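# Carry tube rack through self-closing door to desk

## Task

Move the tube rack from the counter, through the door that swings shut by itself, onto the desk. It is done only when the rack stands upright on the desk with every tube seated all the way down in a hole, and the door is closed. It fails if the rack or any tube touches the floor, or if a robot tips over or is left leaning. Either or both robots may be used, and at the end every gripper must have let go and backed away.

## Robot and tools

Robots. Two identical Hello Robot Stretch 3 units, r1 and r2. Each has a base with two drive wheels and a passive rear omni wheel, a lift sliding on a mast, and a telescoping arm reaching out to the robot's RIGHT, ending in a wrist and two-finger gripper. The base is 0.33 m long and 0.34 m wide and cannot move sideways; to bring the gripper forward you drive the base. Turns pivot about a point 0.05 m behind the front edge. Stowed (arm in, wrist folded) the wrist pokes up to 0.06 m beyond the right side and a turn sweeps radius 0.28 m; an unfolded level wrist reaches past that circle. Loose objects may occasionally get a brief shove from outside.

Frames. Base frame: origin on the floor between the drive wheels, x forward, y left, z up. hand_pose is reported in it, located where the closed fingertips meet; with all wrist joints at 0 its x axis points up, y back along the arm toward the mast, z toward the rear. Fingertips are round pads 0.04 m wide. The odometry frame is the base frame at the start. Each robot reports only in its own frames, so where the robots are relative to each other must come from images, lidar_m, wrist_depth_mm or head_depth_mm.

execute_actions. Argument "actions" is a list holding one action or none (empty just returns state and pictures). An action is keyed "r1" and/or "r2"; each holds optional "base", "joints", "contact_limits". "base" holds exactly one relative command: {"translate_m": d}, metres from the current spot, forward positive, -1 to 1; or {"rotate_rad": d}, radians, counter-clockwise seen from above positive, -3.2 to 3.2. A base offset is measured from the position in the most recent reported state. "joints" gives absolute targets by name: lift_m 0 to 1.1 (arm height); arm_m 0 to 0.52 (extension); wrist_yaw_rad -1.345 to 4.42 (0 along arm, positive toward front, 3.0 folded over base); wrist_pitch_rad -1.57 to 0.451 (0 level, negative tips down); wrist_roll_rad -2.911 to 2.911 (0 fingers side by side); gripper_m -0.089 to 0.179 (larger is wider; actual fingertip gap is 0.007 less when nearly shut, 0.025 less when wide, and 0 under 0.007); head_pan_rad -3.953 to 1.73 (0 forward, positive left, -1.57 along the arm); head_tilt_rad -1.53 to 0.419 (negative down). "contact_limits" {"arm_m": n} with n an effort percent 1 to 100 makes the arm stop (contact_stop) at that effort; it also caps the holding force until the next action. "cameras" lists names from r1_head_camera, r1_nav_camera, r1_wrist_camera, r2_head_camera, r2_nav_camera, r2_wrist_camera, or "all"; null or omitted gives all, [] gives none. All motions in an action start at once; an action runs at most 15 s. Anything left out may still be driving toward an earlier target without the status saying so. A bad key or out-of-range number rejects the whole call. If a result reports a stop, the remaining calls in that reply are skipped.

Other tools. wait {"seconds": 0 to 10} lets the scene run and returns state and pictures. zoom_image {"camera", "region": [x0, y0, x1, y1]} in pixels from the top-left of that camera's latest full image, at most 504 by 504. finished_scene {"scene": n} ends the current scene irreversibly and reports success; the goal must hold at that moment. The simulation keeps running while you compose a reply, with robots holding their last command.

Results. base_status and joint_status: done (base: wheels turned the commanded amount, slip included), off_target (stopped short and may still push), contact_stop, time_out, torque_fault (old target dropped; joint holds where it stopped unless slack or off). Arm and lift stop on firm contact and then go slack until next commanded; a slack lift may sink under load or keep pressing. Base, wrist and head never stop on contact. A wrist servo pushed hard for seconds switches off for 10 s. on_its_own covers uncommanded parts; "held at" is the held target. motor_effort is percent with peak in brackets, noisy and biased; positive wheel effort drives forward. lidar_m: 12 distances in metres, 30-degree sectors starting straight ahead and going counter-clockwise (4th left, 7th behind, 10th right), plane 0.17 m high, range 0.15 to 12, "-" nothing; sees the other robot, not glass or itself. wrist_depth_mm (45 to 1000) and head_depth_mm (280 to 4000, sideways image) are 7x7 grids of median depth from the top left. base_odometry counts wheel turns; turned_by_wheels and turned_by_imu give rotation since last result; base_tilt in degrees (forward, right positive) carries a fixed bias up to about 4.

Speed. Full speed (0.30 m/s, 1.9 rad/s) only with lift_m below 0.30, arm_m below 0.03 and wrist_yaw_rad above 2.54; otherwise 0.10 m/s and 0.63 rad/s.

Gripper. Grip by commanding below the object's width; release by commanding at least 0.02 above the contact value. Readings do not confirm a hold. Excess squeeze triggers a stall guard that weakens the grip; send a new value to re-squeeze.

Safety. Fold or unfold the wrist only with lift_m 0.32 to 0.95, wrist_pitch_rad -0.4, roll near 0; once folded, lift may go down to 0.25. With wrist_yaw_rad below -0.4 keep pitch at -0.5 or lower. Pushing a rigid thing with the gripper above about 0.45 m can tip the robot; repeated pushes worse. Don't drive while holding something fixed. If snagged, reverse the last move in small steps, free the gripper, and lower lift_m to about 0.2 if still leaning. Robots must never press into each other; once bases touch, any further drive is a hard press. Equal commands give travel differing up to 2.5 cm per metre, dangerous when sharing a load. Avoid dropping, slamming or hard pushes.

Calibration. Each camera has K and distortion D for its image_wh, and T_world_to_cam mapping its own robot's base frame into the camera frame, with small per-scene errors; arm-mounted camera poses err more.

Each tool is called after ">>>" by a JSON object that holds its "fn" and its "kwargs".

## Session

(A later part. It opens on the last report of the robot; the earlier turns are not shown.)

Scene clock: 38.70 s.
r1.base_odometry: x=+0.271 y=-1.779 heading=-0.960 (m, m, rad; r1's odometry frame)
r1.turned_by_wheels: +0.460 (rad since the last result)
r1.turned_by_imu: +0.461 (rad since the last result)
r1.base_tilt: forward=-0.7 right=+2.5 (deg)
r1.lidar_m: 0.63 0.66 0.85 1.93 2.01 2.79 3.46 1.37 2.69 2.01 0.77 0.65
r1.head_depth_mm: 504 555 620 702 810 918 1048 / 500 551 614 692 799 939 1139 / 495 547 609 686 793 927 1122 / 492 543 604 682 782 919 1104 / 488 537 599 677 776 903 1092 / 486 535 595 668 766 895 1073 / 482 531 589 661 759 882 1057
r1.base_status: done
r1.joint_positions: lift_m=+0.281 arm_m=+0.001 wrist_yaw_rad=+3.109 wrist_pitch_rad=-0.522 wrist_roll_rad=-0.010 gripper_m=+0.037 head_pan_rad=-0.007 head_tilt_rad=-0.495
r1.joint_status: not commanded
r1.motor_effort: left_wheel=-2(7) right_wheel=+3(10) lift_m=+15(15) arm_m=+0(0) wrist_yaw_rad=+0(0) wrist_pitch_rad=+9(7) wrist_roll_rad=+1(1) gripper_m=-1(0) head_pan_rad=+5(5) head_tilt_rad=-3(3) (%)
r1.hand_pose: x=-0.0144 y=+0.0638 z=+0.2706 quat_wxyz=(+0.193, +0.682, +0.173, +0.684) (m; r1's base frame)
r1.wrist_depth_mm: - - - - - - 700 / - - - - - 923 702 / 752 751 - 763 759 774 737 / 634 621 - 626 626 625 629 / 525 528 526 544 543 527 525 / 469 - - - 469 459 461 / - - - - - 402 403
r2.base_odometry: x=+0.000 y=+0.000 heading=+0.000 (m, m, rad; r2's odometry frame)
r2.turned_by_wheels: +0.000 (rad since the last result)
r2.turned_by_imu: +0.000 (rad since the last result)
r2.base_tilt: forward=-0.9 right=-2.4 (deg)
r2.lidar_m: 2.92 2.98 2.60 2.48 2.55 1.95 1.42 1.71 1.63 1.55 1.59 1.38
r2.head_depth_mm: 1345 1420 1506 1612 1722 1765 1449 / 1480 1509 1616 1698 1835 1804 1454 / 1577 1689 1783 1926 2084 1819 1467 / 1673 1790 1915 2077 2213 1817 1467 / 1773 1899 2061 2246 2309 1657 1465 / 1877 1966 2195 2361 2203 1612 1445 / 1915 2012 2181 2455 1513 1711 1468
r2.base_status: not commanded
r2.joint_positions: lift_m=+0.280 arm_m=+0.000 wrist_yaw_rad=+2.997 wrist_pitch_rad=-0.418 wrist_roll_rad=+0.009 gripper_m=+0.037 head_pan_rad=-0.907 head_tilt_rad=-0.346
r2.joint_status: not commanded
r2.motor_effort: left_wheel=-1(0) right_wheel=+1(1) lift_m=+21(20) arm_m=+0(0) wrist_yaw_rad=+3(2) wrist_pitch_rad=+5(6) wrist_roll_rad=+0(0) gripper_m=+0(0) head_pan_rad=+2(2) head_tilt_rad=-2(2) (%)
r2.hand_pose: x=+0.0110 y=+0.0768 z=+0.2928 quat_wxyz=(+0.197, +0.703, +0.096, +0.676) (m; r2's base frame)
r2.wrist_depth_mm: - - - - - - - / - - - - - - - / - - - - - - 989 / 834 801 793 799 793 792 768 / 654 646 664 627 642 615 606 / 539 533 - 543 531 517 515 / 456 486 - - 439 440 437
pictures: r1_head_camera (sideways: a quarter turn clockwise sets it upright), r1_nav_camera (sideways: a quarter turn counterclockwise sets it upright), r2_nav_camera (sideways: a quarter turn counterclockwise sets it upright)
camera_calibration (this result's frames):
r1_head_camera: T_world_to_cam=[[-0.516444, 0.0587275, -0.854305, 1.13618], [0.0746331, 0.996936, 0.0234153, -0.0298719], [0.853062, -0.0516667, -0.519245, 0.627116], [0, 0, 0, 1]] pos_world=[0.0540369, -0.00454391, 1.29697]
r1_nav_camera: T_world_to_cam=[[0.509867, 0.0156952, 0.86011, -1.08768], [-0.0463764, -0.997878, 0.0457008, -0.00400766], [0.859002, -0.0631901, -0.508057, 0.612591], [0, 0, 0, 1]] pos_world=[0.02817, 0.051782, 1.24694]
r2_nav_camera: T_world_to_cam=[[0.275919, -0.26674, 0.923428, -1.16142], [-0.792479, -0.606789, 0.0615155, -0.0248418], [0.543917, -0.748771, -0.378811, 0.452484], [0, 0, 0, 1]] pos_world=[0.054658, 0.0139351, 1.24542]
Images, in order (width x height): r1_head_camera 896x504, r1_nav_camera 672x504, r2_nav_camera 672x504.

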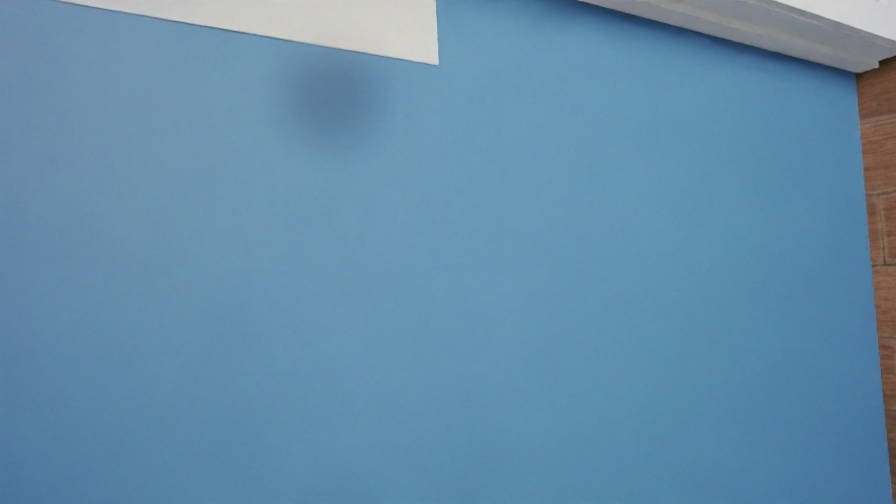

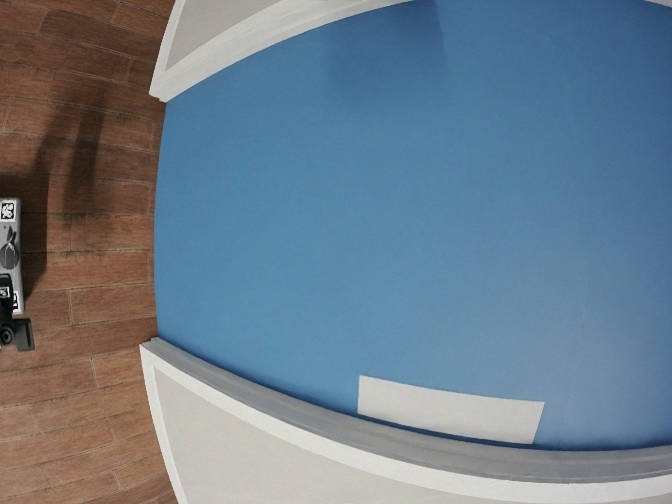

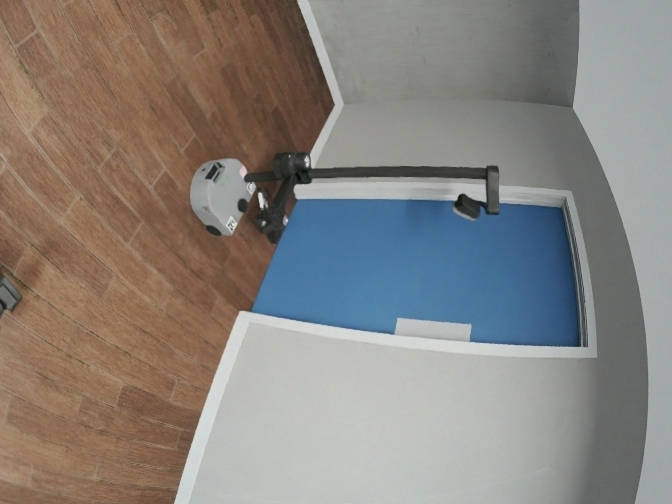

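>>> {"fn": "execute_actions", "kwargs": {"actions": [{"r1":{"base":{"translate_m":0.54},"joints":{"head_pan_rad":-0.9}}}], "cameras": []}}

>>> {"fn": "execute_actions", "kwargs": {"actions": [{"r1":{"joints":{"lift_m":0.32}}}], "cameras": []}}

>>> {"fn": "execute_actions", "kwargs": {"actions": [{"r1":{"base":{"translate_m":0.2}}}], "cameras": ["r1_nav_camera","r2_nav_camera"]}}

Scene clock: 45.87 s.
r1.base_odometry: x=+0.581 y=-2.222 heading=-0.960 (m, m, rad; r1's odometry frame)
r1.turned_by_wheels: +0.000 (rad since the last result)
r1.turned_by_imu: +0.002 (rad since the last result)
r1.base_tilt: forward=-0.7 right=+2.5 (deg)
r1.lidar_m: - - 0.15 0.40 2.00 2.78 4.03 1.80 2.96 0.34 0.15 -
r1.head_depth_mm: - - - 309 379 472 551 / - - - - - 329 458 / - - - - - - 306 / - - - - - - - / - - - - - - - / - - - - - - - / - - - - - - -
r1.base_status: done
r1.joint_positions: lift_m=+0.281 arm_m=+0.001 wrist_yaw_rad=+3.109 wrist_pitch_rad=-0.522 wrist_roll_rad=-0.010 gripper_m=+0.037 head_pan_rad=-0.893 head_tilt_rad=-0.495
r1.joint_status: all done
r1.motor_effort: left_wheel=-2(7) right_wheel=+4(10) lift_m=+14(14) arm_m=+0(0) wrist_yaw_rad=+0(0) wrist_pitch_rad=+8(8) wrist_roll_rad=+1(1) gripper_m=+0(0) head_pan_rad=-4(54) head_tilt_rad=-2(3) (%)
r1.hand_pose: x=-0.0144 y=+0.0638 z=+0.2706 quat_wxyz=(+0.193, +0.682, +0.173, +0.684) (m; r1's base frame)
r1.wrist_depth_mm: - - - - 442 212 139 / - - - 923 439 211 138 / 759 758 - 738 434 210 138 / 617 623 - 618 429 209 137 / 518 526 528 548 371 208 137 / 463 - - - 292 207 136 / - - - - - 198 136
r2.base_odometry: x=+0.000 y=+0.000 heading=+0.000 (m, m, rad; r2's odometry frame)
r2.turned_by_wheels: +0.000 (rad since the last result)
r2.turned_by_imu: -0.001 (rad since the last result)
r2.base_tilt: forward=-0.9 right=-2.4 (deg)
r2.lidar_m: 2.92 2.99 2.61 2.48 2.55 1.95 1.42 1.71 1.63 1.55 1.59 2.22
r2.head_depth_mm: 1342 1419 1508 1603 1723 1767 1456 / 1489 1503 1597 1694 1827 1820 1452 / 1564 1669 1780 1915 2069 1814 1474 / 1673 1754 1913 2035 2024 1828 1468 / 1768 1877 2029 2111 2225 1832 1465 / 1885 2035 2175 2377 2458 1827 1465 / 1925 2079 2283 2506 2430 1836 1477
r2.base_status: not commanded
r2.joint_positions: lift_m=+0.280 arm_m=+0.000 wrist_yaw_rad=+2.997 wrist_pitch_rad=-0.418 wrist_roll_rad=+0.009 gripper_m=+0.037 head_pan_rad=-0.907 head_tilt_rad=-0.346
r2.joint_status: not commanded
r2.motor_effort: left_wheel=+0(0) right_wheel=+1(0) lift_m=+21(20) arm_m=+0(0) wrist_yaw_rad=+3(3) wrist_pitch_rad=+5(5) wrist_roll_rad=+0(0) gripper_m=+0(0) head_pan_rad=+2(1) head_tilt_rad=-3(2) (%)
r2.hand_pose: x=+0.0110 y=+0.0768 z=+0.2928 quat_wxyz=(+0.197, +0.703, +0.096, +0.676) (m; r2's base frame)
r2.wrist_depth_mm: - - - - - - - / - - - - - - - / - - - - - - 982 / 840 790 818 794 784 774 756 / 663 648 672 629 635 615 610 / 537 533 - 547 533 518 510 / 460 477 - - 429 440 438
pictures: none
No camera images: the call's "cameras" was empty. Leave "cameras" out to get every camera's image.

Scene clock: 47.03 s.
r1.base_odometry: x=+0.581 y=-2.222 heading=-0.960 (m, m, rad; r1's odometry frame)
r1.turned_by_wheels: +0.000 (rad since the last result)
r1.turned_by_imu: +0.000 (rad since the last result)
r1.base_tilt: forward=-0.7 right=+2.5 (deg)
r1.lidar_m: - - 0.15 0.40 2.00 2.78 4.02 1.80 2.95 0.34 0.15 -
r1.head_depth_mm: - - - 310 379 470 551 / - - - - - 329 457 / - - - - - - 306 / - - - - - - - / - - - - - - - / - - - - - - - / - - - - - - -
r1.base_status: not commanded
r1.joint_positions: lift_m=+0.319 arm_m=+0.001 wrist_yaw_rad=+3.109 wrist_pitch_rad=-0.522 wrist_roll_rad=-0.010 gripper_m=+0.037 head_pan_rad=-0.893 head_tilt_rad=-0.495
r1.joint_status: all done
r1.motor_effort: left_wheel=-3(3) right_wheel=+4(4) lift_m=+38(39) arm_m=+0(0) wrist_yaw_rad=+0(0) wrist_pitch_rad=+8(8) wrist_roll_rad=+0(0) gripper_m=-1(1) head_pan_rad=-5(4) head_tilt_rad=-3(3) (%)
r1.hand_pose: x=-0.0144 y=+0.0637 z=+0.3095 quat_wxyz=(+0.193, +0.682, +0.173, +0.684) (m; r1's base frame)
r1.wrist_depth_mm: - - - - 442 211 139 / - - - - 442 209 139 / 825 826 - 784 431 209 138 / 673 674 - 682 428 208 138 / 574 578 575 582 369 207 137 / 500 515 - - 292 206 137 / 447 - - - 363 198 135
r2.base_odometry: x=+0.000 y=+0.000 heading=+0.000 (m, m, rad; r2's odometry frame)
r2.turned_by_wheels: +0.000 (rad since the last result)
r2.turned_by_imu: +0.000 (rad since the last result)
r2.base_tilt: forward=-0.8 right=-2.5 (deg)
r2.lidar_m: 2.92 2.99 2.61 2.47 2.55 1.95 1.41 1.71 1.63 1.55 1.59 2.22
r2.head_depth_mm: 1340 1412 1512 1611 1713 1766 1455 / 1480 1512 1609 1710 1835 1815 1467 / 1571 1668 1784 1919 2071 1822 1467 / 1670 1757 1918 2027 2033 1818 1466 / 1776 1869 2048 2109 2229 1824 1472 / 1888 2028 2209 2351 2400 1836 1462 / 1929 2071 2276 2500 2435 1824 1473
r2.base_status: not commanded
r2.joint_positions: lift_m=+0.280 arm_m=+0.000 wrist_yaw_rad=+2.997 wrist_pitch_rad=-0.418 wrist_roll_rad=+0.009 gripper_m=+0.037 head_pan_rad=-0.907 head_tilt_rad=-0.346
r2.joint_status: not commanded
r2.motor_effort: left_wheel=+0(0) right_wheel=+0(0) lift_m=+21(21) arm_m=+0(0) wrist_yaw_rad=+3(3) wrist_pitch_rad=+5(5) wrist_roll_rad=+0(0) gripper_m=+0(0) head_pan_rad=+3(2) head_tilt_rad=-3(2) (%)
r2.hand_pose: x=+0.0110 y=+0.0768 z=+0.2928 quat_wxyz=(+0.197, +0.703, +0.096, +0.676) (m; r2's base frame)
r2.wrist_depth_mm: - - - - - - - / - - - - - - - / - - - - - - - / 840 802 795 794 792 770 770 / 652 647 677 637 647 620 611 / 540 532 - 537 541 522 507 / 463 485 - - 433 438 443
pictures: none
No camera images: the call's "cameras" was empty. Leave "cameras" out to get every camera's image.

Scene clock: 50.03 s.
r1.base_odometry: x=+0.696 y=-2.386 heading=-0.960 (m, m, rad; r1's odometry frame)
r1.turned_by_wheels: +0.000 (rad since the last result)
r1.turned_by_imu: -0.086 (rad since the last result)
r1.base_tilt: forward=-0.8 right=+2.5 (deg)
r1.lidar_m: - - 0.15 0.22 1.96 2.56 4.05 1.82 3.02 0.37 0.15 -
r1.head_depth_mm: - - - 315 410 507 610 / - - - - - 368 599 / - - - - - - 322 / - - - - - - - / - - - - - - - / - - - - - - - / - - - - - - -
r1.base_status: done
r1.joint_positions: lift_m=+0.320 arm_m=+0.001 wrist_yaw_rad=+3.109 wrist_pitch_rad=-0.525 wrist_roll_rad=-0.010 gripper_m=+0.037 head_pan_rad=-0.846 head_tilt_rad=-0.567
r1.joint_status: not commanded
r1.motor_effort: left_wheel=+11(82) right_wheel=+12(97) lift_m=+34(39) arm_m=+1(1) wrist_yaw_rad=+0(12) wrist_pitch_rad=+10(10) wrist_roll_rad=+1(1) gripper_m=-1(1) head_pan_rad=-35(99) head_tilt_rad=+28(50) (%)
r1.hand_pose: x=-0.0144 y=+0.0634 z=+0.3091 quat_wxyz=(+0.194, +0.682, +0.173, +0.683) (m; r1's base frame)
r1.wrist_depth_mm: - - - 621 264 147 102 / - - - 694 269 149 102 / 831 828 - 759 274 150 103 / 677 676 - 670 278 151 104 / 577 572 571 576 251 153 104 / 498 515 - - 211 155 105 / 450 - - - 261 151 106
r2.base_odometry: x=+0.000 y=+0.000 heading=+0.000 (m, m, rad; r2's odometry frame)
r2.turned_by_wheels: +0.000 (rad since the last result)
r2.turned_by_imu: +0.000 (rad since the last result)
r2.base_tilt: forward=-0.8 right=-2.5 (deg)
r2.lidar_m: 2.91 3.00 2.61 2.48 2.55 1.95 1.41 1.71 1.63 1.55 1.60 2.22
r2.head_depth_mm: 1346 1419 1511 1612 1722 1764 1461 / 1478 1505 1608 1697 1820 1825 1463 / 1570 1672 1808 1910 2055 1801 1461 / 1670 1779 1906 2012 2037 1814 1471 / 1782 1891 2049 2176 2214 1827 1470 / 1895 2021 2184 2380 2410 1832 1475 / 1934 2093 2293 2492 2432 1846 1477
r2.base_status: not commanded
r2.joint_positions: lift_m=+0.280 arm_m=+0.000 wrist_yaw_rad=+2.997 wrist_pitch_rad=-0.418 wrist_roll_rad=+0.009 gripper_m=+0.037 head_pan_rad=-0.907 head_tilt_rad=-0.346
r2.joint_status: not commanded
r2.motor_effort: left_wheel=-1(0) right_wheel=+1(0) lift_m=+21(20) arm_m=+0(0) wrist_yaw_rad=+3(2) wrist_pitch_rad=+5(5) wrist_roll_rad=+0(0) gripper_m=+0(0) head_pan_rad=+2(3) head_tilt_rad=-3(2) (%)
r2.hand_pose: x=+0.0110 y=+0.0768 z=+0.2928 quat_wxyz=(+0.197, +0.703, +0.096, +0.676) (m; r2's base frame)
r2.wrist_depth_mm: - - - - - - - / - - - - - - - / - - - - - - - / 822 801 805 816 770 768 761 / 655 638 654 628 638 625 613 / 545 531 - 544 540 508 507 / 460 489 - - 434 435 434
pictures: r1_nav_camera (sideways: a quarter turn counterclockwise sets it upright), r2_nav_camera (sideways: a quarter turn counterclockwise sets it upright)
camera_calibration (this result's frames):
r1_nav_camera: T_world_to_cam=[[0.392953, -0.41448, 0.82085, -1.03578], [-0.770986, -0.635006, 0.0484427, -0.0031527], [0.501166, -0.6519, -0.569086, 0.694176], [0, 0, 0, 1]] pos_world=[0.0566833, 0.0212226, 1.24541]
r2_nav_camera: T_world_to_cam=[[0.275919, -0.26674, 0.923428, -1.16142], [-0.792479, -0.606789, 0.0615155, -0.0248418], [0.543917, -0.748771, -0.378811, 0.452484], [0, 0, 0, 1]] pos_world=[0.054658, 0.0139351, 1.24542]
Images, in order (width x height): r1_nav_camera 672x504, r2_nav_camera 672x504.

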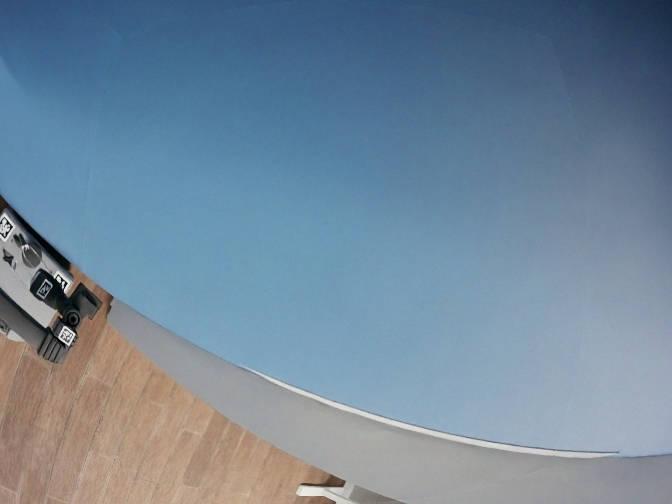

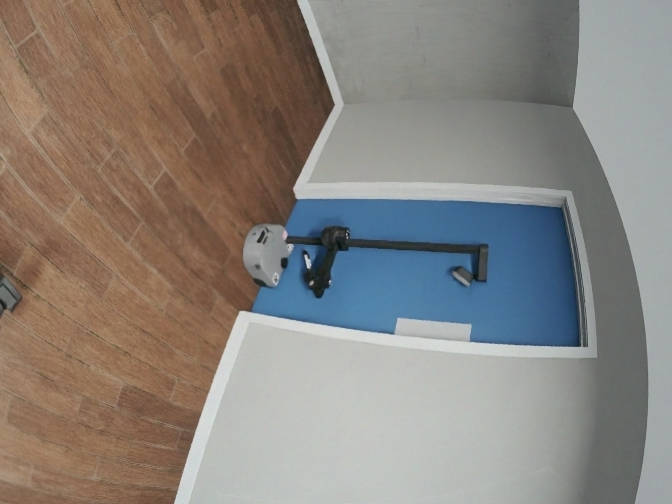

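>>> {"fn": "execute_actions", "kwargs": {"actions": [{"r1":{"joints":{"head_pan_rad":-2.0,"head_tilt_rad":-0.8}}}], "cameras": ["r1_nav_camera","r2_head_camera","r1_head_camera"]}}

Scene clock: 57.10 s.
r1.base_odometry: x=+0.696 y=-2.386 heading=-0.960 (m, m, rad; r1's odometry frame)
r1.turned_by_wheels: +0.000 (rad since the last result)
r1.turned_by_imu: -0.085 (rad since the last result)
r1.base_tilt: forward=-0.7 right=+2.5 (deg)
r1.lidar_m: - - 0.15 0.21 1.93 2.40 4.03 1.81 2.99 0.38 0.15 -
r1.head_depth_mm: 3766 1843 2000 1700 1463 1269 1115 / 3593 2583 1978 1727 1454 1258 1115 / 3342 2653 2098 1715 1447 1257 1152 / 3085 2684 2077 1711 1448 1258 1167 / 2993 2657 2092 1710 1446 1256 1139 / 2797 2645 2088 1723 1449 1262 1079 / 2584 2700 2065 1717 1452 730 709
r1.base_status: not commanded
r1.joint_positions: lift_m=+0.320 arm_m=+0.001 wrist_yaw_rad=+3.109 wrist_pitch_rad=-0.525 wrist_roll_rad=-0.010 gripper_m=+0.037 head_pan_rad=-1.993 head_tilt_rad=-0.793
r1.joint_status: all done
r1.motor_effort: left_wheel=+1(13) right_wheel=-2(13) lift_m=+33(34) arm_m=+1(0) wrist_yaw_rad=-1(0) wrist_pitch_rad=+9(9) wrist_roll_rad=+1(1) gripper_m=-1(0) head_pan_rad=-4(100) head_tilt_rad=-4(30) (%)
r1.hand_pose: x=-0.0144 y=+0.0634 z=+0.3091 quat_wxyz=(+0.194, +0.682, +0.173, +0.683) (m; r1's base frame)
r1.wrist_depth_mm: - - - 599 248 152 109 / - - - 662 256 155 111 / 845 834 - 717 266 158 113 / 673 680 - 661 273 161 114 / 576 575 575 573 258 165 116 / 500 515 - - 226 168 118 / 452 - - - 281 166 119
r2.base_odometry: x=+0.000 y=+0.000 heading=+0.000 (m, m, rad; r2's odometry frame)
r2.turned_by_wheels: +0.000 (rad since the last result)
r2.turned_by_imu: -0.001 (rad since the last result)
r2.base_tilt: forward=-0.8 right=-2.5 (deg)
r2.lidar_m: 2.91 2.99 2.60 2.48 2.54 1.95 1.42 1.71 1.63 1.55 1.59 2.22
r2.head_depth_mm: 1343 1414 1506 1600 1718 1763 1465 / 1480 1511 1603 1705 1843 1804 1466 / 1577 1669 1793 1925 2064 1829 1464 / 1669 1749 1925 2036 2007 1815 1468 / 1764 1864 2045 2105 2203 1822 1464 / 1884 2031 2192 2370 2417 1831 1465 / 1929 2083 2259 2504 2418 1837 1476
r2.base_status: not commanded
r2.joint_positions: lift_m=+0.280 arm_m=+0.000 wrist_yaw_rad=+2.997 wrist_pitch_rad=-0.418 wrist_roll_rad=+0.009 gripper_m=+0.037 head_pan_rad=-0.907 head_tilt_rad=-0.346
r2.joint_status: not commanded
r2.motor_effort: left_wheel=+0(1) right_wheel=+0(0) lift_m=+21(21) arm_m=+0(0) wrist_yaw_rad=+3(3) wrist_pitch_rad=+5(5) wrist_roll_rad=+0(0) gripper_m=+0(0) head_pan_rad=+2(3) head_tilt_rad=-3(3) (%)
r2.hand_pose: x=+0.0110 y=+0.0768 z=+0.2928 quat_wxyz=(+0.197, +0.703, +0.096, +0.676) (m; r2's base frame)
r2.wrist_depth_mm: - - - - - - - / - - - - - - - / - - - - - - - / 821 815 800 810 780 779 753 / 638 651 663 634 640 620 607 / 534 542 - 544 533 512 514 / 461 486 - - 433 441 433
pictures: r1_head_camera (sideways: a quarter turn clockwise sets it upright), r1_nav_camera (sideways: a quarter turn counterclockwise sets it upright), r2_head_camera (sideways: a quarter turn clockwise sets it upright)
camera_calibration (this result's frames):
r1_head_camera: T_world_to_cam=[[0.355431, 0.65695, -0.664895, 0.88398], [0.880581, -0.473889, 0.00250358, -0.00755849], [-0.313442, -0.586384, -0.746932, 0.930408], [0, 0, 0, 1]] pos_world=[-0.0159093, -0.0387359, 1.28272]
r1_nav_camera: T_world_to_cam=[[-0.285502, -0.682785, 0.672528, -0.838319], [-0.900641, 0.431035, 0.0552676, -0.0112318], [-0.327619, -0.589927, -0.738005, 0.918953], [0, 0, 0, 1]] pos_world=[0.0516086, -0.0254347, 1.24261]
r2_head_camera: T_world_to_cam=[[-0.219249, 0.330336, -0.918046, 1.22175], [0.821052, 0.570778, 0.00929564, -0.0193033], [0.527071, -0.751725, -0.396366, 0.474783], [0, 0, 0, 1]] pos_world=[0.0334718, -0.0356635, 1.30999]
Images, in order (width x height): r1_head_camera 896x504, r1_nav_camera 672x504, r2_head_camera 896x504.

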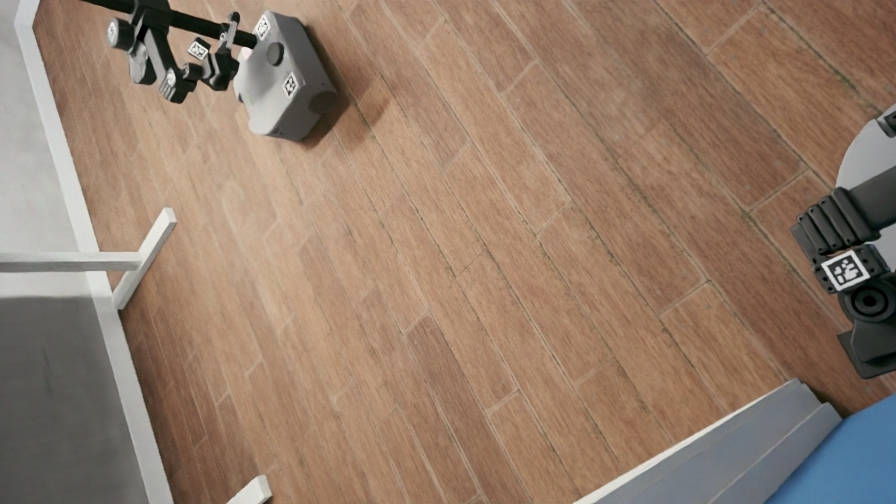

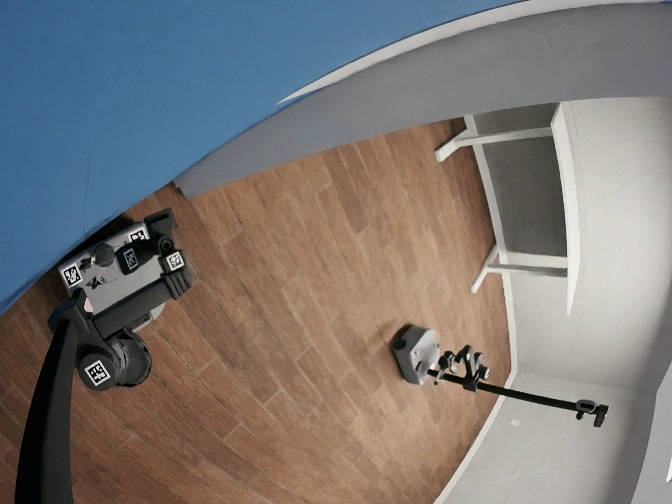

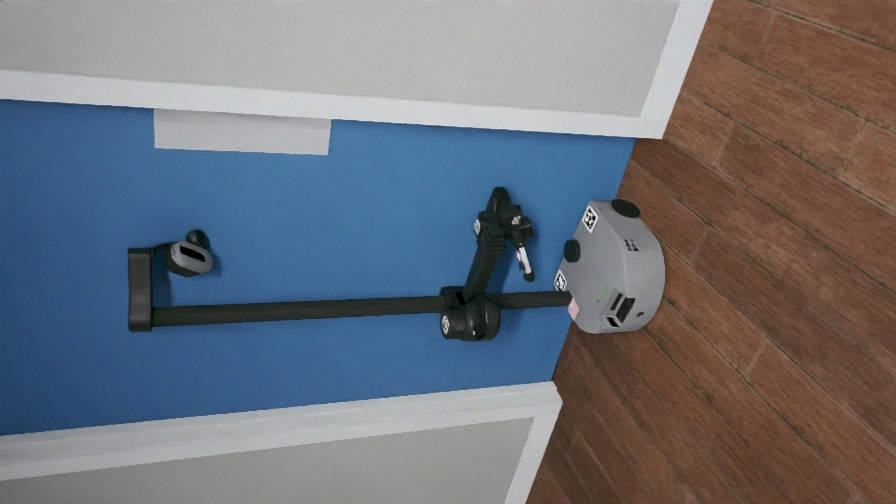

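>>> {"fn": "execute_actions", "kwargs": {"actions": [{"r1":{"base":{"translate_m":-0.12}}}], "cameras": []}}

>>> {"fn": "execute_actions", "kwargs": {"actions": [{"r1":{"base":{"rotate_rad":0.2}}}], "cameras": ["r1_nav_camera","r1_wrist_camera"]}}

Scene clock: 69.67 s.
r1.base_odometry: x=+0.627 y=-2.287 heading=-0.960 (m, m, rad; r1's odometry frame)
r1.turned_by_wheels: +0.000 (rad since the last result)
r1.turned_by_imu: +0.001 (rad since the last result)
r1.base_tilt: forward=-0.7 right=+2.5 (deg)
r1.lidar_m: 0.20 0.20 0.25 0.51 1.91 2.37 3.91 1.72 1.74 1.10 0.34 0.22
r1.head_depth_mm: 3478 2405 2043 1704 1448 1261 1117 / 3590 1764 1956 1727 1443 1264 1119 / 3332 2676 2026 1701 1445 1259 1152 / 3171 2701 2083 1716 1459 1263 1164 / 2949 2668 2076 1710 1453 1258 1134 / 2820 2642 2099 1699 1443 1260 1108 / 2652 2617 2085 1703 1461 1264 1061
r1.base_status: done
r1.joint_positions: lift_m=+0.320 arm_m=+0.001 wrist_yaw_rad=+3.109 wrist_pitch_rad=-0.525 wrist_roll_rad=-0.010 gripper_m=+0.037 head_pan_rad=-1.993 head_tilt_rad=-0.793
r1.joint_status: not commanded
r1.motor_effort: left_wheel=+2(3) right_wheel=-2(7) lift_m=+34(33) arm_m=+0(0) wrist_yaw_rad=+0(1) wrist_pitch_rad=+9(10) wrist_roll_rad=+1(1) gripper_m=-1(0) head_pan_rad=-4(5) head_tilt_rad=-4(4) (%)
r1.hand_pose: x=-0.0144 y=+0.0634 z=+0.3091 quat_wxyz=(+0.194, +0.682, +0.173, +0.683) (m; r1's base frame)
r1.wrist_depth_mm: - - - 887 523 323 232 / - - - 903 543 327 235 / 818 829 - 765 561 334 238 / 673 676 - 664 576 339 242 / 577 570 581 580 541 348 246 / 504 515 - - 474 356 251 / 447 - - - 429 355 253
r2.base_odometry: x=+0.000 y=+0.000 heading=+0.000 (m, m, rad; r2's odometry frame)
r2.turned_by_wheels: +0.000 (rad since the last result)
r2.turned_by_imu: -0.001 (rad since the last result)
r2.base_tilt: forward=-0.8 right=-2.4 (deg)
r2.lidar_m: 2.91 2.99 2.61 2.48 2.55 1.95 1.41 1.71 1.63 1.55 1.59 2.22
r2.head_depth_mm: 1341 1420 1512 1611 1724 1754 1455 / 1481 1505 1616 1701 1846 1822 1463 / 1568 1672 1798 1916 2095 1819 1474 / 1665 1780 1903 2057 2113 1817 1465 / 1764 1832 1984 2102 2030 1813 1471 / 1873 2032 2196 2359 2432 1827 1470 / 1927 2075 2287 2505 2436 1834 1475
r2.base_status: not commanded
r2.joint_positions: lift_m=+0.280 arm_m=+0.000 wrist_yaw_rad=+2.997 wrist_pitch_rad=-0.418 wrist_roll_rad=+0.009 gripper_m=+0.037 head_pan_rad=-0.907 head_tilt_rad=-0.346
r2.joint_status: not commanded
r2.motor_effort: left_wheel=+0(0) right_wheel=+0(0) lift_m=+21(20) arm_m=+0(0) wrist_yaw_rad=+2(3) wrist_pitch_rad=+5(5) wrist_roll_rad=+0(0) gripper_m=+0(0) head_pan_rad=+2(2) head_tilt_rad=-3(3) (%)
r2.hand_pose: x=+0.0110 y=+0.0768 z=+0.2928 quat_wxyz=(+0.197, +0.703, +0.096, +0.676) (m; r2's base frame)
r2.wrist_depth_mm: - - - - - - - / - - - - - - - / - - - - - - - / 832 803 800 789 795 768 762 / 655 650 667 635 636 618 612 / 539 531 - 538 542 520 507 / 465 486 - - 438 440 438
pictures: none
No camera images: the call's "cameras" was empty. Leave "cameras" out to get every camera's image.

Scene clock: 70.90 s.
r1.base_odometry: x=+0.627 y=-2.287 heading=-0.760 (m, m, rad; r1's odometry frame)
r1.turned_by_wheels: +0.200 (rad since the last result)
r1.turned_by_imu: +0.201 (rad since the last result)
r1.base_tilt: forward=-0.7 right=+2.5 (deg)
r1.lidar_m: 0.20 0.21 0.30 0.64 2.00 2.84 3.92 1.72 2.94 0.42 0.27 0.21
r1.head_depth_mm: 3273 2705 1924 1708 1459 1256 1116 / 3221 2669 2084 1711 1457 1261 1119 / 2987 2690 2071 1721 1453 1267 1160 / 2855 2646 2079 1713 1446 1261 1160 / 2733 2690 2094 1718 1458 1261 1129 / 2571 2674 2076 1705 1458 1259 1113 / 2387 2591 2081 1712 1385 873 954
r1.base_status: done
r1.joint_positions: lift_m=+0.320 arm_m=+0.001 wrist_yaw_rad=+3.109 wrist_pitch_rad=-0.525 wrist_roll_rad=-0.010 gripper_m=+0.037 head_pan_rad=-1.993 head_tilt_rad=-0.793
r1.joint_status: not commanded
r1.motor_effort: left_wheel=-2(6) right_wheel=+4(8) lift_m=+34(34) arm_m=+0(0) wrist_yaw_rad=-1(0) wrist_pitch_rad=+10(10) wrist_roll_rad=+1(1) gripper_m=+0(1) head_pan_rad=-4(4) head_tilt_rad=-4(3) (%)
r1.hand_pose: x=-0.0144 y=+0.0634 z=+0.3091 quat_wxyz=(+0.194, +0.682, +0.173, +0.683) (m; r1's base frame)
r1.wrist_depth_mm: - - - - 620 442 284 / - - - - 676 437 282 / 822 831 - 833 731 432 279 / 674 678 - 680 679 427 279 / 573 571 577 577 597 424 274 / 497 509 - - 514 418 274 / 449 - - - 432 402 273
r2.base_odometry: x=+0.000 y=+0.000 heading=+0.000 (m, m, rad; r2's odometry frame)
r2.turned_by_wheels: +0.000 (rad since the last result)
r2.turned_by_imu: +0.000 (rad since the last result)
r2.base_tilt: forward=-0.9 right=-2.4 (deg)
r2.lidar_m: 2.92 3.00 2.60 2.48 2.55 1.95 1.42 1.71 1.63 1.55 1.59 2.22
r2.head_depth_mm: 1344 1415 1506 1591 1726 1750 1459 / 1482 1508 1597 1697 1833 1818 1462 / 1568 1665 1786 1916 2082 1819 1468 / 1661 1759 1921 2041 2009 1823 1468 / 1767 1852 1989 2119 2008 1806 1480 / 1894 2043 2172 2358 2396 1830 1459 / 1929 2074 2273 2508 2445 1826 1473
r2.base_status: not commanded
r2.joint_positions: lift_m=+0.280 arm_m=+0.000 wrist_yaw_rad=+2.997 wrist_pitch_rad=-0.418 wrist_roll_rad=+0.009 gripper_m=+0.037 head_pan_rad=-0.907 head_tilt_rad=-0.346
r2.joint_status: not commanded
r2.motor_effort: left_wheel=+0(0) right_wheel=+1(0) lift_m=+21(21) arm_m=+0(0) wrist_yaw_rad=+3(3) wrist_pitch_rad=+5(6) wrist_roll_rad=+0(0) gripper_m=-1(1) head_pan_rad=+2(2) head_tilt_rad=-3(3) (%)
r2.hand_pose: x=+0.0110 y=+0.0768 z=+0.2928 quat_wxyz=(+0.197, +0.703, +0.096, +0.676) (m; r2's base frame)
r2.wrist_depth_mm: - - - - - - - / - - - - - - - / - - - - - - - / 843 804 791 793 799 787 766 / 652 643 670 619 649 612 617 / 538 536 - 539 534 519 509 / 464 488 - - 440 444 436
pictures: r1_nav_camera (sideways: a quarter turn counterclockwise sets it upright), r1_wrist_camera
camera_calibration (this result's frames):
r1_nav_camera: T_world_to_cam=[[-0.285599, -0.682744, 0.672528, -0.838318], [-0.90058, 0.431163, 0.0552676, -0.0112322], [-0.327703, -0.589881, -0.738005, 0.918953], [0, 0, 0, 1]] pos_world=[0.0516049, -0.0254412, 1.24261]
r1_wrist_camera: T_world_to_cam=[[0.999725, 0.0232808, 0.00280756, 0.0189596], [0.0169211, -0.633323, -0.773703, 0.318022], [-0.0162343, 0.773538, -0.633542, 0.309733], [0, 0, 0, 1]] pos_world=[-0.0193074, -0.0386207, 0.44223]
Images, in order (width x height): r1_nav_camera 672x504, r1_wrist_camera 644x364.

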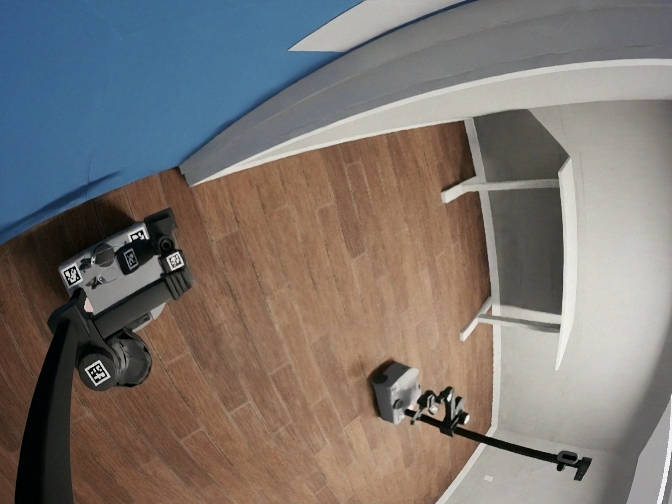

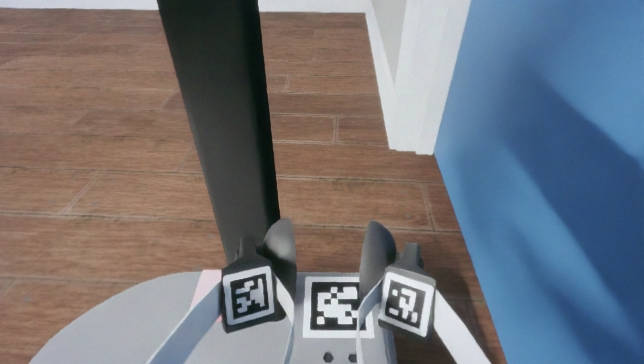

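>>> {"fn": "execute_actions", "kwargs": {"actions": [{"r1":{"base":{"translate_m":0.12},"joints":{"head_pan_rad":-3.14,"head_tilt_rad":-0.5}}}], "cameras": []}}

>>> {"fn": "execute_actions", "kwargs": {"actions": [{"r1":{"base":{"translate_m":0.15}}}], "cameras": ["r1_wrist_camera","r2_head_camera"]}}

Scene clock: 76.03 s.
r1.base_odometry: x=+0.714 y=-2.370 heading=-0.760 (m, m, rad; r1's odometry frame)
r1.turned_by_wheels: +0.000 (rad since the last result)
r1.turned_by_imu: +0.001 (rad since the last result)
r1.base_tilt: forward=-0.6 right=+2.5 (deg)
r1.lidar_m: - - 0.15 0.40 1.99 2.83 4.03 1.82 2.52 0.27 0.15 -
r1.head_depth_mm: 3458 3830 3509 2411 1816 1465 1232 / 3489 3818 3587 2409 1803 1475 1231 / 3470 3881 3573 2432 1834 1460 1236 / 3473 3772 3602 2423 1840 1467 1238 / 3447 3734 3613 2455 1854 1475 1238 / 3388 3867 3574 2445 1836 1490 1245 / 3443 3825 3642 2467 1867 1484 1238
r1.base_status: done
r1.joint_positions: lift_m=+0.320 arm_m=+0.001 wrist_yaw_rad=+3.109 wrist_pitch_rad=-0.525 wrist_roll_rad=-0.010 gripper_m=+0.037 head_pan_rad=-3.133 head_tilt_rad=-0.507
r1.joint_status: all done
r1.motor_effort: left_wheel=-2(4) right_wheel=+3(9) lift_m=+34(34) arm_m=+0(1) wrist_yaw_rad=-1(1) wrist_pitch_rad=+10(9) wrist_roll_rad=+1(1) gripper_m=-1(1) head_pan_rad=-4(54) head_tilt_rad=+1(20) (%)
r1.hand_pose: x=-0.0144 y=+0.0634 z=+0.3091 quat_wxyz=(+0.194, +0.682, +0.173, +0.683) (m; r1's base frame)
r1.wrist_depth_mm: - - - - 445 198 127 / - - - - 433 196 126 / 819 844 - 791 427 195 126 / 669 679 - 684 413 192 125 / 577 573 573 582 350 190 124 / 499 511 - - 272 188 123 / 451 - - - 336 180 122
r2.base_odometry: x=+0.000 y=+0.000 heading=+0.000 (m, m, rad; r2's odometry frame)
r2.turned_by_wheels: +0.000 (rad since the last result)
r2.turned_by_imu: -0.001 (rad since the last result)
r2.base_tilt: forward=-0.9 right=-2.4 (deg)
r2.lidar_m: 2.92 2.99 2.61 2.47 2.54 1.95 1.42 1.71 1.63 1.55 1.59 2.22
r2.head_depth_mm: 1350 1422 1511 1608 1723 1757 1460 / 1477 1498 1603 1704 1827 1824 1463 / 1579 1666 1784 1926 2071 1829 1471 / 1664 1747 1905 2025 2020 1827 1462 / 1760 1888 2005 2097 2203 1825 1483 / 1892 2019 2187 2376 2396 1843 1463 / 1937 2083 2283 2518 2424 1832 1477
r2.base_status: not commanded
r2.joint_positions: lift_m=+0.280 arm_m=+0.000 wrist_yaw_rad=+2.997 wrist_pitch_rad=-0.418 wrist_roll_rad=+0.009 gripper_m=+0.037 head_pan_rad=-0.907 head_tilt_rad=-0.346
r2.joint_status: not commanded
r2.motor_effort: left_wheel=+0(0) right_wheel=+1(0) lift_m=+20(20) arm_m=+0(1) wrist_yaw_rad=+2(3) wrist_pitch_rad=+5(5) wrist_roll_rad=+0(0) gripper_m=+1(0) head_pan_rad=+1(3) head_tilt_rad=-3(2) (%)
r2.hand_pose: x=+0.0110 y=+0.0768 z=+0.2928 quat_wxyz=(+0.197, +0.703, +0.096, +0.676) (m; r2's base frame)
r2.wrist_depth_mm: - - - - - - - / - - - - - - - / - - - - - - - / 828 800 801 803 793 777 753 / 649 658 672 638 640 613 609 / 546 530 - 539 536 521 516 / 460 484 - - 435 437 437
pictures: none
No camera images: the call's "cameras" was empty. Leave "cameras" out to get every camera's image.

Scene clock: 78.50 s.
r1.base_odometry: x=+0.822 y=-2.473 heading=-0.759 (m, m, rad; r1's odometry frame)
r1.turned_by_wheels: +0.001 (rad since the last result)
r1.turned_by_imu: -0.070 (rad since the last result)
r1.base_tilt: forward=-0.7 right=+2.5 (deg)
r1.lidar_m: - - 0.15 0.19 1.95 2.63 4.06 1.85 3.01 0.23 0.15 -
r1.head_depth_mm: 3634 3819 - 3205 2177 1671 1352 / 3569 3782 - 3185 2160 1679 1350 / 3475 3825 - 3228 2192 1670 1349 / 3500 3778 - 3261 2230 1681 1353 / 3533 3734 - 3280 2258 1689 1362 / 3468 3727 - 3377 2262 1694 1380 / 3411 3668 3936 3311 2239 1718 1371
r1.base_status: translate_m off_target (by the wheels' count: +0.1498 of +0.1500)
r1.joint_positions: lift_m=+0.320 arm_m=+0.001 wrist_yaw_rad=+3.109 wrist_pitch_rad=-0.525 wrist_roll_rad=-0.010 gripper_m=+0.037 head_pan_rad=-3.110 head_tilt_rad=-0.356
r1.joint_status: not commanded
r1.on_its_own: left_wheel is at rest, and its effort (+42) is outside its rest range (-18 to +18)
r1.motor_effort: left_wheel=+42(54) right_wheel=+10(27) lift_m=+33(33) arm_m=+0(0) wrist_yaw_rad=-1(1) wrist_pitch_rad=+10(9) wrist_roll_rad=+1(1) gripper_m=+0(1) head_pan_rad=-19(21) head_tilt_rad=-62(63) (%)
r1.hand_pose: x=-0.0145 y=+0.0634 z=+0.3092 quat_wxyz=(+0.194, +0.682, +0.174, +0.683) (m; r1's base frame)
r1.wrist_depth_mm: - - - 604 245 127 85 / - - - 661 245 127 85 / 825 839 - 739 246 127 85 / 675 674 - 672 246 128 86 / 572 573 575 578 218 127 86 / 493 514 - - 177 128 86 / 452 - - - 219 124 86
r2.base_odometry: x=+0.000 y=+0.000 heading=+0.000 (m, m, rad; r2's odometry frame)
r2.turned_by_wheels: +0.000 (rad since the last result)
r2.turned_by_imu: +0.000 (rad since the last result)
r2.base_tilt: forward=-0.9 right=-2.4 (deg)
r2.lidar_m: 2.92 3.00 2.61 2.48 2.54 1.95 1.41 1.71 1.63 1.55 1.59 2.23
r2.head_depth_mm: 1343 1414 1509 1612 1727 1746 1457 / 1481 1513 1610 1690 1838 1816 1458 / 1568 1663 1796 1932 2078 1823 1469 / 1668 1757 1917 2025 2092 1827 1479 / 1774 1868 2030 2140 2146 1836 1464 / 1883 2031 2182 2389 2411 1835 1468 / 1924 2091 2293 2497 2437 1832 1469
r2.base_status: not commanded
r2.joint_positions: lift_m=+0.280 arm_m=+0.000 wrist_yaw_rad=+2.997 wrist_pitch_rad=-0.418 wrist_roll_rad=+0.009 gripper_m=+0.037 head_pan_rad=-0.907 head_tilt_rad=-0.346
r2.joint_status: not commanded
r2.motor_effort: left_wheel=-1(0) right_wheel=+0(0) lift_m=+21(20) arm_m=+0(0) wrist_yaw_rad=+2(3) wrist_pitch_rad=+5(5) wrist_roll_rad=+0(0) gripper_m=+0(0) head_pan_rad=+3(2) head_tilt_rad=-3(3) (%)
r2.hand_pose: x=+0.0110 y=+0.0768 z=+0.2928 quat_wxyz=(+0.197, +0.703, +0.096, +0.676) (m; r2's base frame)
r2.wrist_depth_mm: - - - - - - - / - - - - - - - / - - - - - - 991 / 822 817 809 807 772 760 738 / 654 658 676 623 643 617 614 / 535 530 - 547 533 516 511 / 455 485 - - 428 437 438
pictures: r1_wrist_camera, r2_head_camera (sideways: a quarter turn clockwise sets it upright)
camera_calibration (this result's frames):
r1_wrist_camera: T_world_to_cam=[[0.999721, 0.0234744, 0.00273178, 0.01902], [0.0169825, -0.633194, -0.773807, 0.318137], [-0.0164349, 0.773637, -0.633416, 0.309721], [0, 0, 0, 1]] pos_world=[-0.0193272, -0.0386157, 0.442307]
r2_head_camera: T_world_to_cam=[[-0.219249, 0.330336, -0.918046, 1.22175], [0.821051, 0.570779, 0.00929566, -0.0193033], [0.527071, -0.751725, -0.396366, 0.474783], [0, 0, 0, 1]] pos_world=[0.0334718, -0.0356635, 1.30999]
Images, in order (width x height): r1_wrist_camera 644x364, r2_head_camera 896x504.

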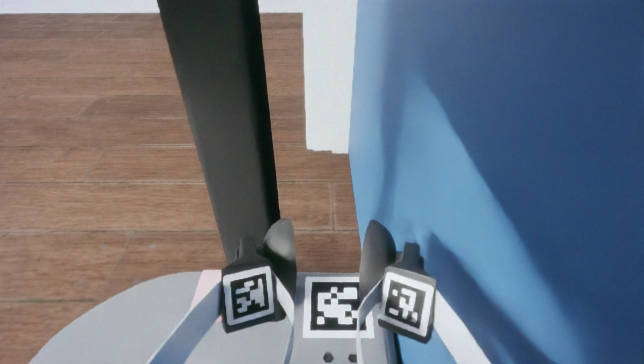

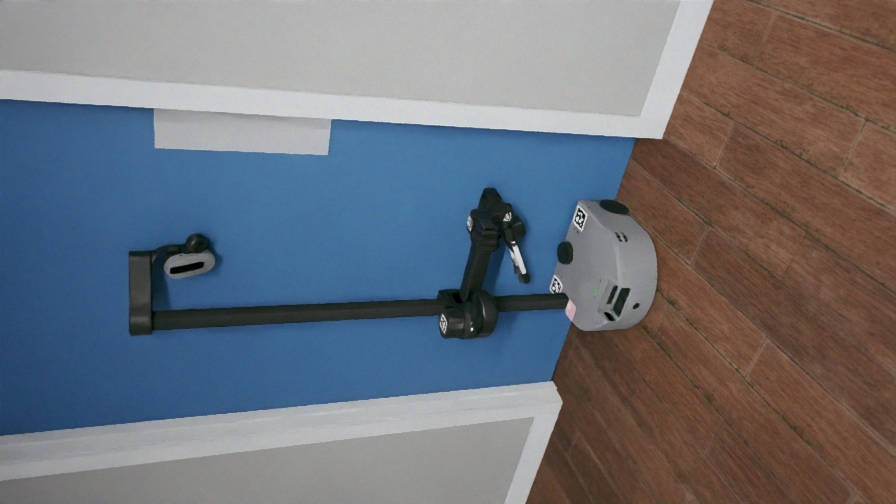

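>>> {"fn": "execute_actions", "kwargs": {"actions": [{"r1":{"base":{"translate_m":0.2},"joints":{"head_pan_rad":-3.14,"head_tilt_rad":0.0}}}], "cameras": ["r1_wrist_camera","r2_head_camera"]}}

Scene clock: 84.67 s.
r1.base_odometry: x=+0.967 y=-2.611 heading=-0.759 (m, m, rad; r1's odometry frame)
r1.turned_by_wheels: +0.000 (rad since the last result)
r1.turned_by_imu: +0.101 (rad since the last result)
r1.base_tilt: forward=-0.7 right=+2.6 (deg)
r1.lidar_m: - - 0.15 0.20 2.02 2.93 4.12 1.89 0.41 0.21 0.15 -
r1.head_depth_mm: 2167 3525 3988 - - 2711 1911 / 2136 3471 - - - 2718 1928 / 2125 3350 - - - 2777 1957 / 2086 3307 - - - 2794 1966 / 2065 3296 - - - 2785 1980 / 2035 3264 - - - 2855 2000 / 2038 3132 - - - 2877 2035
r1.base_status: translate_m off_target (by the wheels' count: +0.1997 of +0.2000)
r1.joint_positions: lift_m=+0.320 arm_m=+0.001 wrist_yaw_rad=+3.106 wrist_pitch_rad=-0.525 wrist_roll_rad=-0.010 gripper_m=+0.037 head_pan_rad=-3.135 head_tilt_rad=-0.006
r1.joint_status: all done
r1.on_its_own: left_wheel is at rest, and its effort (+37) is outside its rest range (-18 to +18); right_wheel is at rest, and its effort (+37) is outside its rest range (-18 to +18)
r1.motor_effort: left_wheel=+37(68) right_wheel=+37(51) lift_m=+30(32) arm_m=-3(3) wrist_yaw_rad=+2(4) wrist_pitch_rad=+9(10) wrist_roll_rad=+1(1) gripper_m=+0(0) head_pan_rad=-3(18) head_tilt_rad=+2(61) (%)
r1.hand_pose: x=-0.0138 y=+0.0631 z=+0.3093 quat_wxyz=(+0.195, +0.682, +0.172, +0.683) (m; r1's base frame)
r1.wrist_depth_mm: - - - 620 242 123 83 / - - - 672 243 124 83 / 825 836 - 742 243 124 83 / 671 671 - 684 243 124 83 / 569 575 570 563 214 124 83 / 495 513 - - 173 124 83 / 449 - - - 214 120 83
r2.base_odometry: x=+0.000 y=+0.000 heading=+0.000 (m, m, rad; r2's odometry frame)
r2.turned_by_wheels: +0.000 (rad since the last result)
r2.turned_by_imu: -0.001 (rad since the last result)
r2.base_tilt: forward=-0.8 right=-2.4 (deg)
r2.lidar_m: 2.91 2.99 2.60 2.48 2.55 1.95 1.41 1.71 1.64 1.55 1.59 2.24
r2.head_depth_mm: 1348 1419 1511 1611 1716 1764 1456 / 1561 1513 1616 1696 1840 1816 1467 / 1647 1749 1876 2004 2114 1826 1462 / 1706 1839 1968 2070 2108 1817 1469 / 1808 1904 2071 2220 2316 1816 1467 / 1903 2019 2205 2351 2422 1823 1466 / 1927 2092 2289 2518 2432 1827 1471
r2.base_status: not commanded
r2.joint_positions: lift_m=+0.280 arm_m=+0.000 wrist_yaw_rad=+2.997 wrist_pitch_rad=-0.418 wrist_roll_rad=+0.009 gripper_m=+0.037 head_pan_rad=-0.907 head_tilt_rad=-0.346
r2.joint_status: not commanded
r2.motor_effort: left_wheel=-1(0) right_wheel=+0(0) lift_m=+21(21) arm_m=+0(0) wrist_yaw_rad=+2(2) wrist_pitch_rad=+5(5) wrist_roll_rad=+0(0) gripper_m=+0(0) head_pan_rad=+1(2) head_tilt_rad=-3(2) (%)
r2.hand_pose: x=+0.0110 y=+0.0768 z=+0.2928 quat_wxyz=(+0.197, +0.703, +0.096, +0.676) (m; r2's base frame)
r2.wrist_depth_mm: - - - - - - - / - - - - - - - / - - - - - - - / 824 793 804 801 773 775 747 / 656 644 665 638 644 611 616 / 539 535 - 539 536 517 509 / 458 488 - - 432 443 435
pictures: r1_wrist_camera, r2_head_camera (sideways: a quarter turn clockwise sets it upright)
camera_calibration (this result's frames):
r1_wrist_camera: T_world_to_cam=[[0.999795, 0.0200792, 0.00272426, 0.0185328], [0.0148272, -0.633303, -0.773762, 0.31798], [-0.0138112, 0.773643, -0.633471, 0.31003], [0, 0, 0, 1]] pos_world=[-0.0189618, -0.0388473, 0.442385]
r2_head_camera: T_world_to_cam=[[-0.219249, 0.330336, -0.918046, 1.22175], [0.821051, 0.570779, 0.00929565, -0.0193033], [0.527071, -0.751725, -0.396366, 0.474783], [0, 0, 0, 1]] pos_world=[0.0334718, -0.0356635, 1.30999]
Images, in order (width x height): r1_wrist_camera 644x364, r2_head_camera 896x504.

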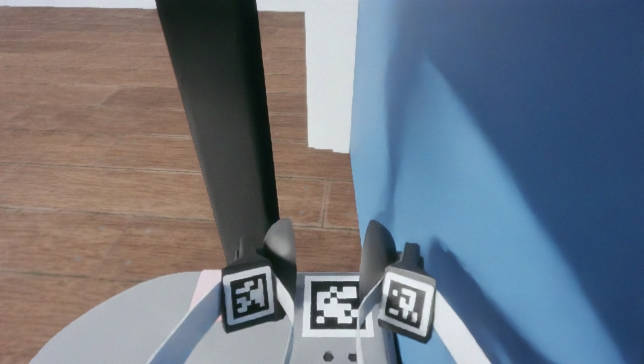

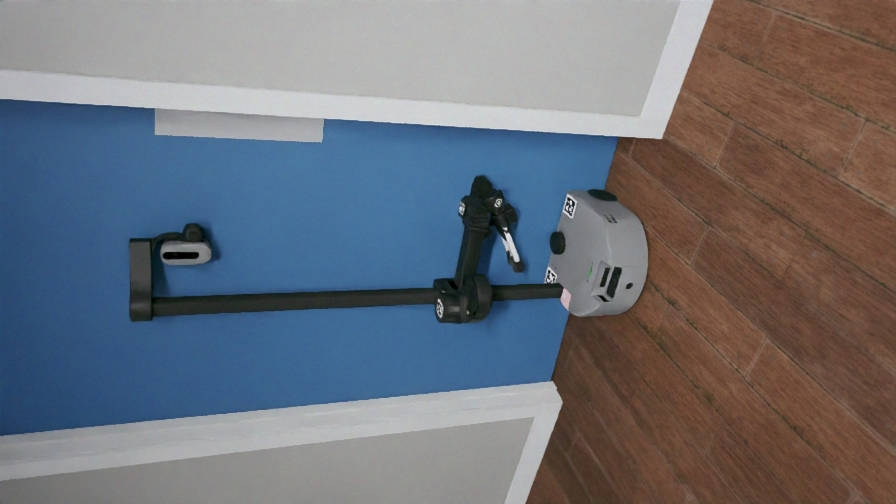

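>>> {"fn": "execute_actions", "kwargs": {"actions": [{"r1":{"base":{"translate_m":0.3}}}], "cameras": ["r1_wrist_camera","r2_head_camera"]}}

Scene clock: 90.30 s.
r1.base_odometry: x=+1.185 y=-2.817 heading=-0.758 (m, m, rad; r1's odometry frame)
r1.turned_by_wheels: +0.001 (rad since the last result)
r1.turned_by_imu: +0.298 (rad since the last result)
r1.base_tilt: forward=-0.7 right=+2.5 (deg)
r1.lidar_m: - - 0.15 0.20 2.32 4.29 2.06 0.47 0.46 0.21 0.15 -
r1.head_depth_mm: 2133 3454 - - - 2709 1924 / 2145 3499 - - - 2740 1937 / 2107 3378 - - - 2767 1957 / 2076 3410 - - - 2770 1951 / 2074 3012 - - - 2831 1987 / 2032 3063 - - - 2177 1963 / 2034 2937 - - - 2886 2007
r1.base_status: translate_m off_target (by the wheels' count: +0.2997 of +0.3000)
r1.joint_positions: lift_m=+0.320 arm_m=+0.001 wrist_yaw_rad=+3.108 wrist_pitch_rad=-0.525 wrist_roll_rad=-0.010 gripper_m=+0.037 head_pan_rad=-3.135 head_tilt_rad=-0.007
r1.joint_status: not commanded
r1.on_its_own: left_wheel is at rest, and its effort (+44) is outside its rest range (-18 to +18); right_wheel is at rest, and its effort (+28) is outside its rest range (-18 to +18)
r1.motor_effort: left_wheel=+44(55) right_wheel=+28(56) lift_m=+28(30) arm_m=-2(3) wrist_yaw_rad=+0(2) wrist_pitch_rad=+10(10) wrist_roll_rad=+1(1) gripper_m=-1(1) head_pan_rad=-3(3) head_tilt_rad=+2(2) (%)
r1.hand_pose: x=-0.0142 y=+0.0631 z=+0.3094 quat_wxyz=(+0.194, +0.682, +0.173, +0.683) (m; r1's base frame)
r1.wrist_depth_mm: - - - 631 244 124 83 / - - - 691 245 124 83 / 832 818 - 747 246 125 83 / 675 683 - 674 246 125 83 / 568 573 576 577 216 124 83 / 494 508 - - 173 124 83 / 449 - - - 215 120 83
r2.base_odometry: x=+0.000 y=+0.000 heading=+0.000 (m, m, rad; r2's odometry frame)
r2.turned_by_wheels: +0.000 (rad since the last result)
r2.turned_by_imu: -0.001 (rad since the last result)
r2.base_tilt: forward=-0.7 right=-2.4 (deg)
r2.lidar_m: 2.91 2.98 2.60 2.47 2.55 1.95 1.41 1.72 1.63 1.55 1.59 2.25
r2.head_depth_mm: 1347 1416 1510 1595 1714 1760 1454 / 1787 1500 1609 1708 1833 1814 1463 / 1856 1966 2097 2226 2195 1835 1466 / 1879 1941 2135 2254 2223 1822 1468 / 1895 2042 2200 2367 2403 1822 1467 / 1925 2057 2199 2370 2420 1840 1473 / 1931 2078 2270 2500 2438 1831 1473
r2.base_status: not commanded
r2.joint_positions: lift_m=+0.280 arm_m=+0.000 wrist_yaw_rad=+2.997 wrist_pitch_rad=-0.418 wrist_roll_rad=+0.009 gripper_m=+0.037 head_pan_rad=-0.907 head_tilt_rad=-0.346
r2.joint_status: not commanded
r2.motor_effort: left_wheel=-1(0) right_wheel=+0(1) lift_m=+21(21) arm_m=+0(0) wrist_yaw_rad=+3(3) wrist_pitch_rad=+5(6) wrist_roll_rad=+0(0) gripper_m=+0(0) head_pan_rad=+2(2) head_tilt_rad=-3(3) (%)
r2.hand_pose: x=+0.0110 y=+0.0768 z=+0.2928 quat_wxyz=(+0.197, +0.703, +0.096, +0.676) (m; r2's base frame)
r2.wrist_depth_mm: - - - - - - - / - - - - - - - / - - - - - - - / 849 795 807 799 799 775 755 / 659 650 662 632 634 617 614 / 540 536 - 529 541 513 507 / 464 481 - - 437 438 439
pictures: r1_wrist_camera, r2_head_camera (sideways: a quarter turn clockwise sets it upright)
camera_calibration (this result's frames):
r1_wrist_camera: T_world_to_cam=[[0.999752, 0.0221154, 0.00271935, 0.0188319], [0.0161147, -0.633348, -0.773699, 0.318047], [-0.0153883, 0.773551, -0.633547, 0.310071], [0, 0, 0, 1]] pos_world=[-0.019181, -0.038838, 0.442466]
r2_head_camera: T_world_to_cam=[[-0.219249, 0.330336, -0.918046, 1.22175], [0.821051, 0.570779, 0.00929566, -0.0193033], [0.527071, -0.751725, -0.396366, 0.474783], [0, 0, 0, 1]] pos_world=[0.0334718, -0.0356635, 1.30999]
Images, in order (width x height): r1_wrist_camera 644x364, r2_head_camera 896x504.

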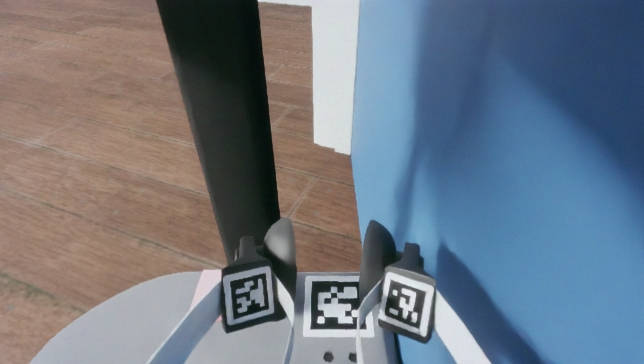

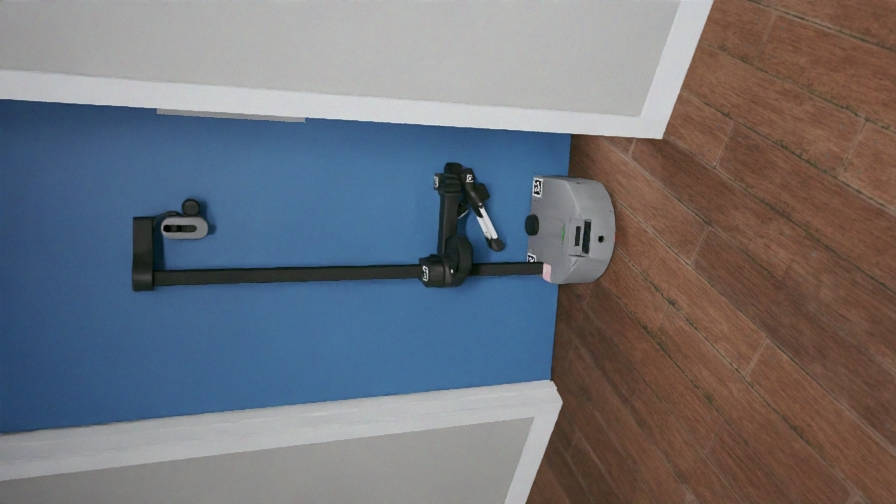

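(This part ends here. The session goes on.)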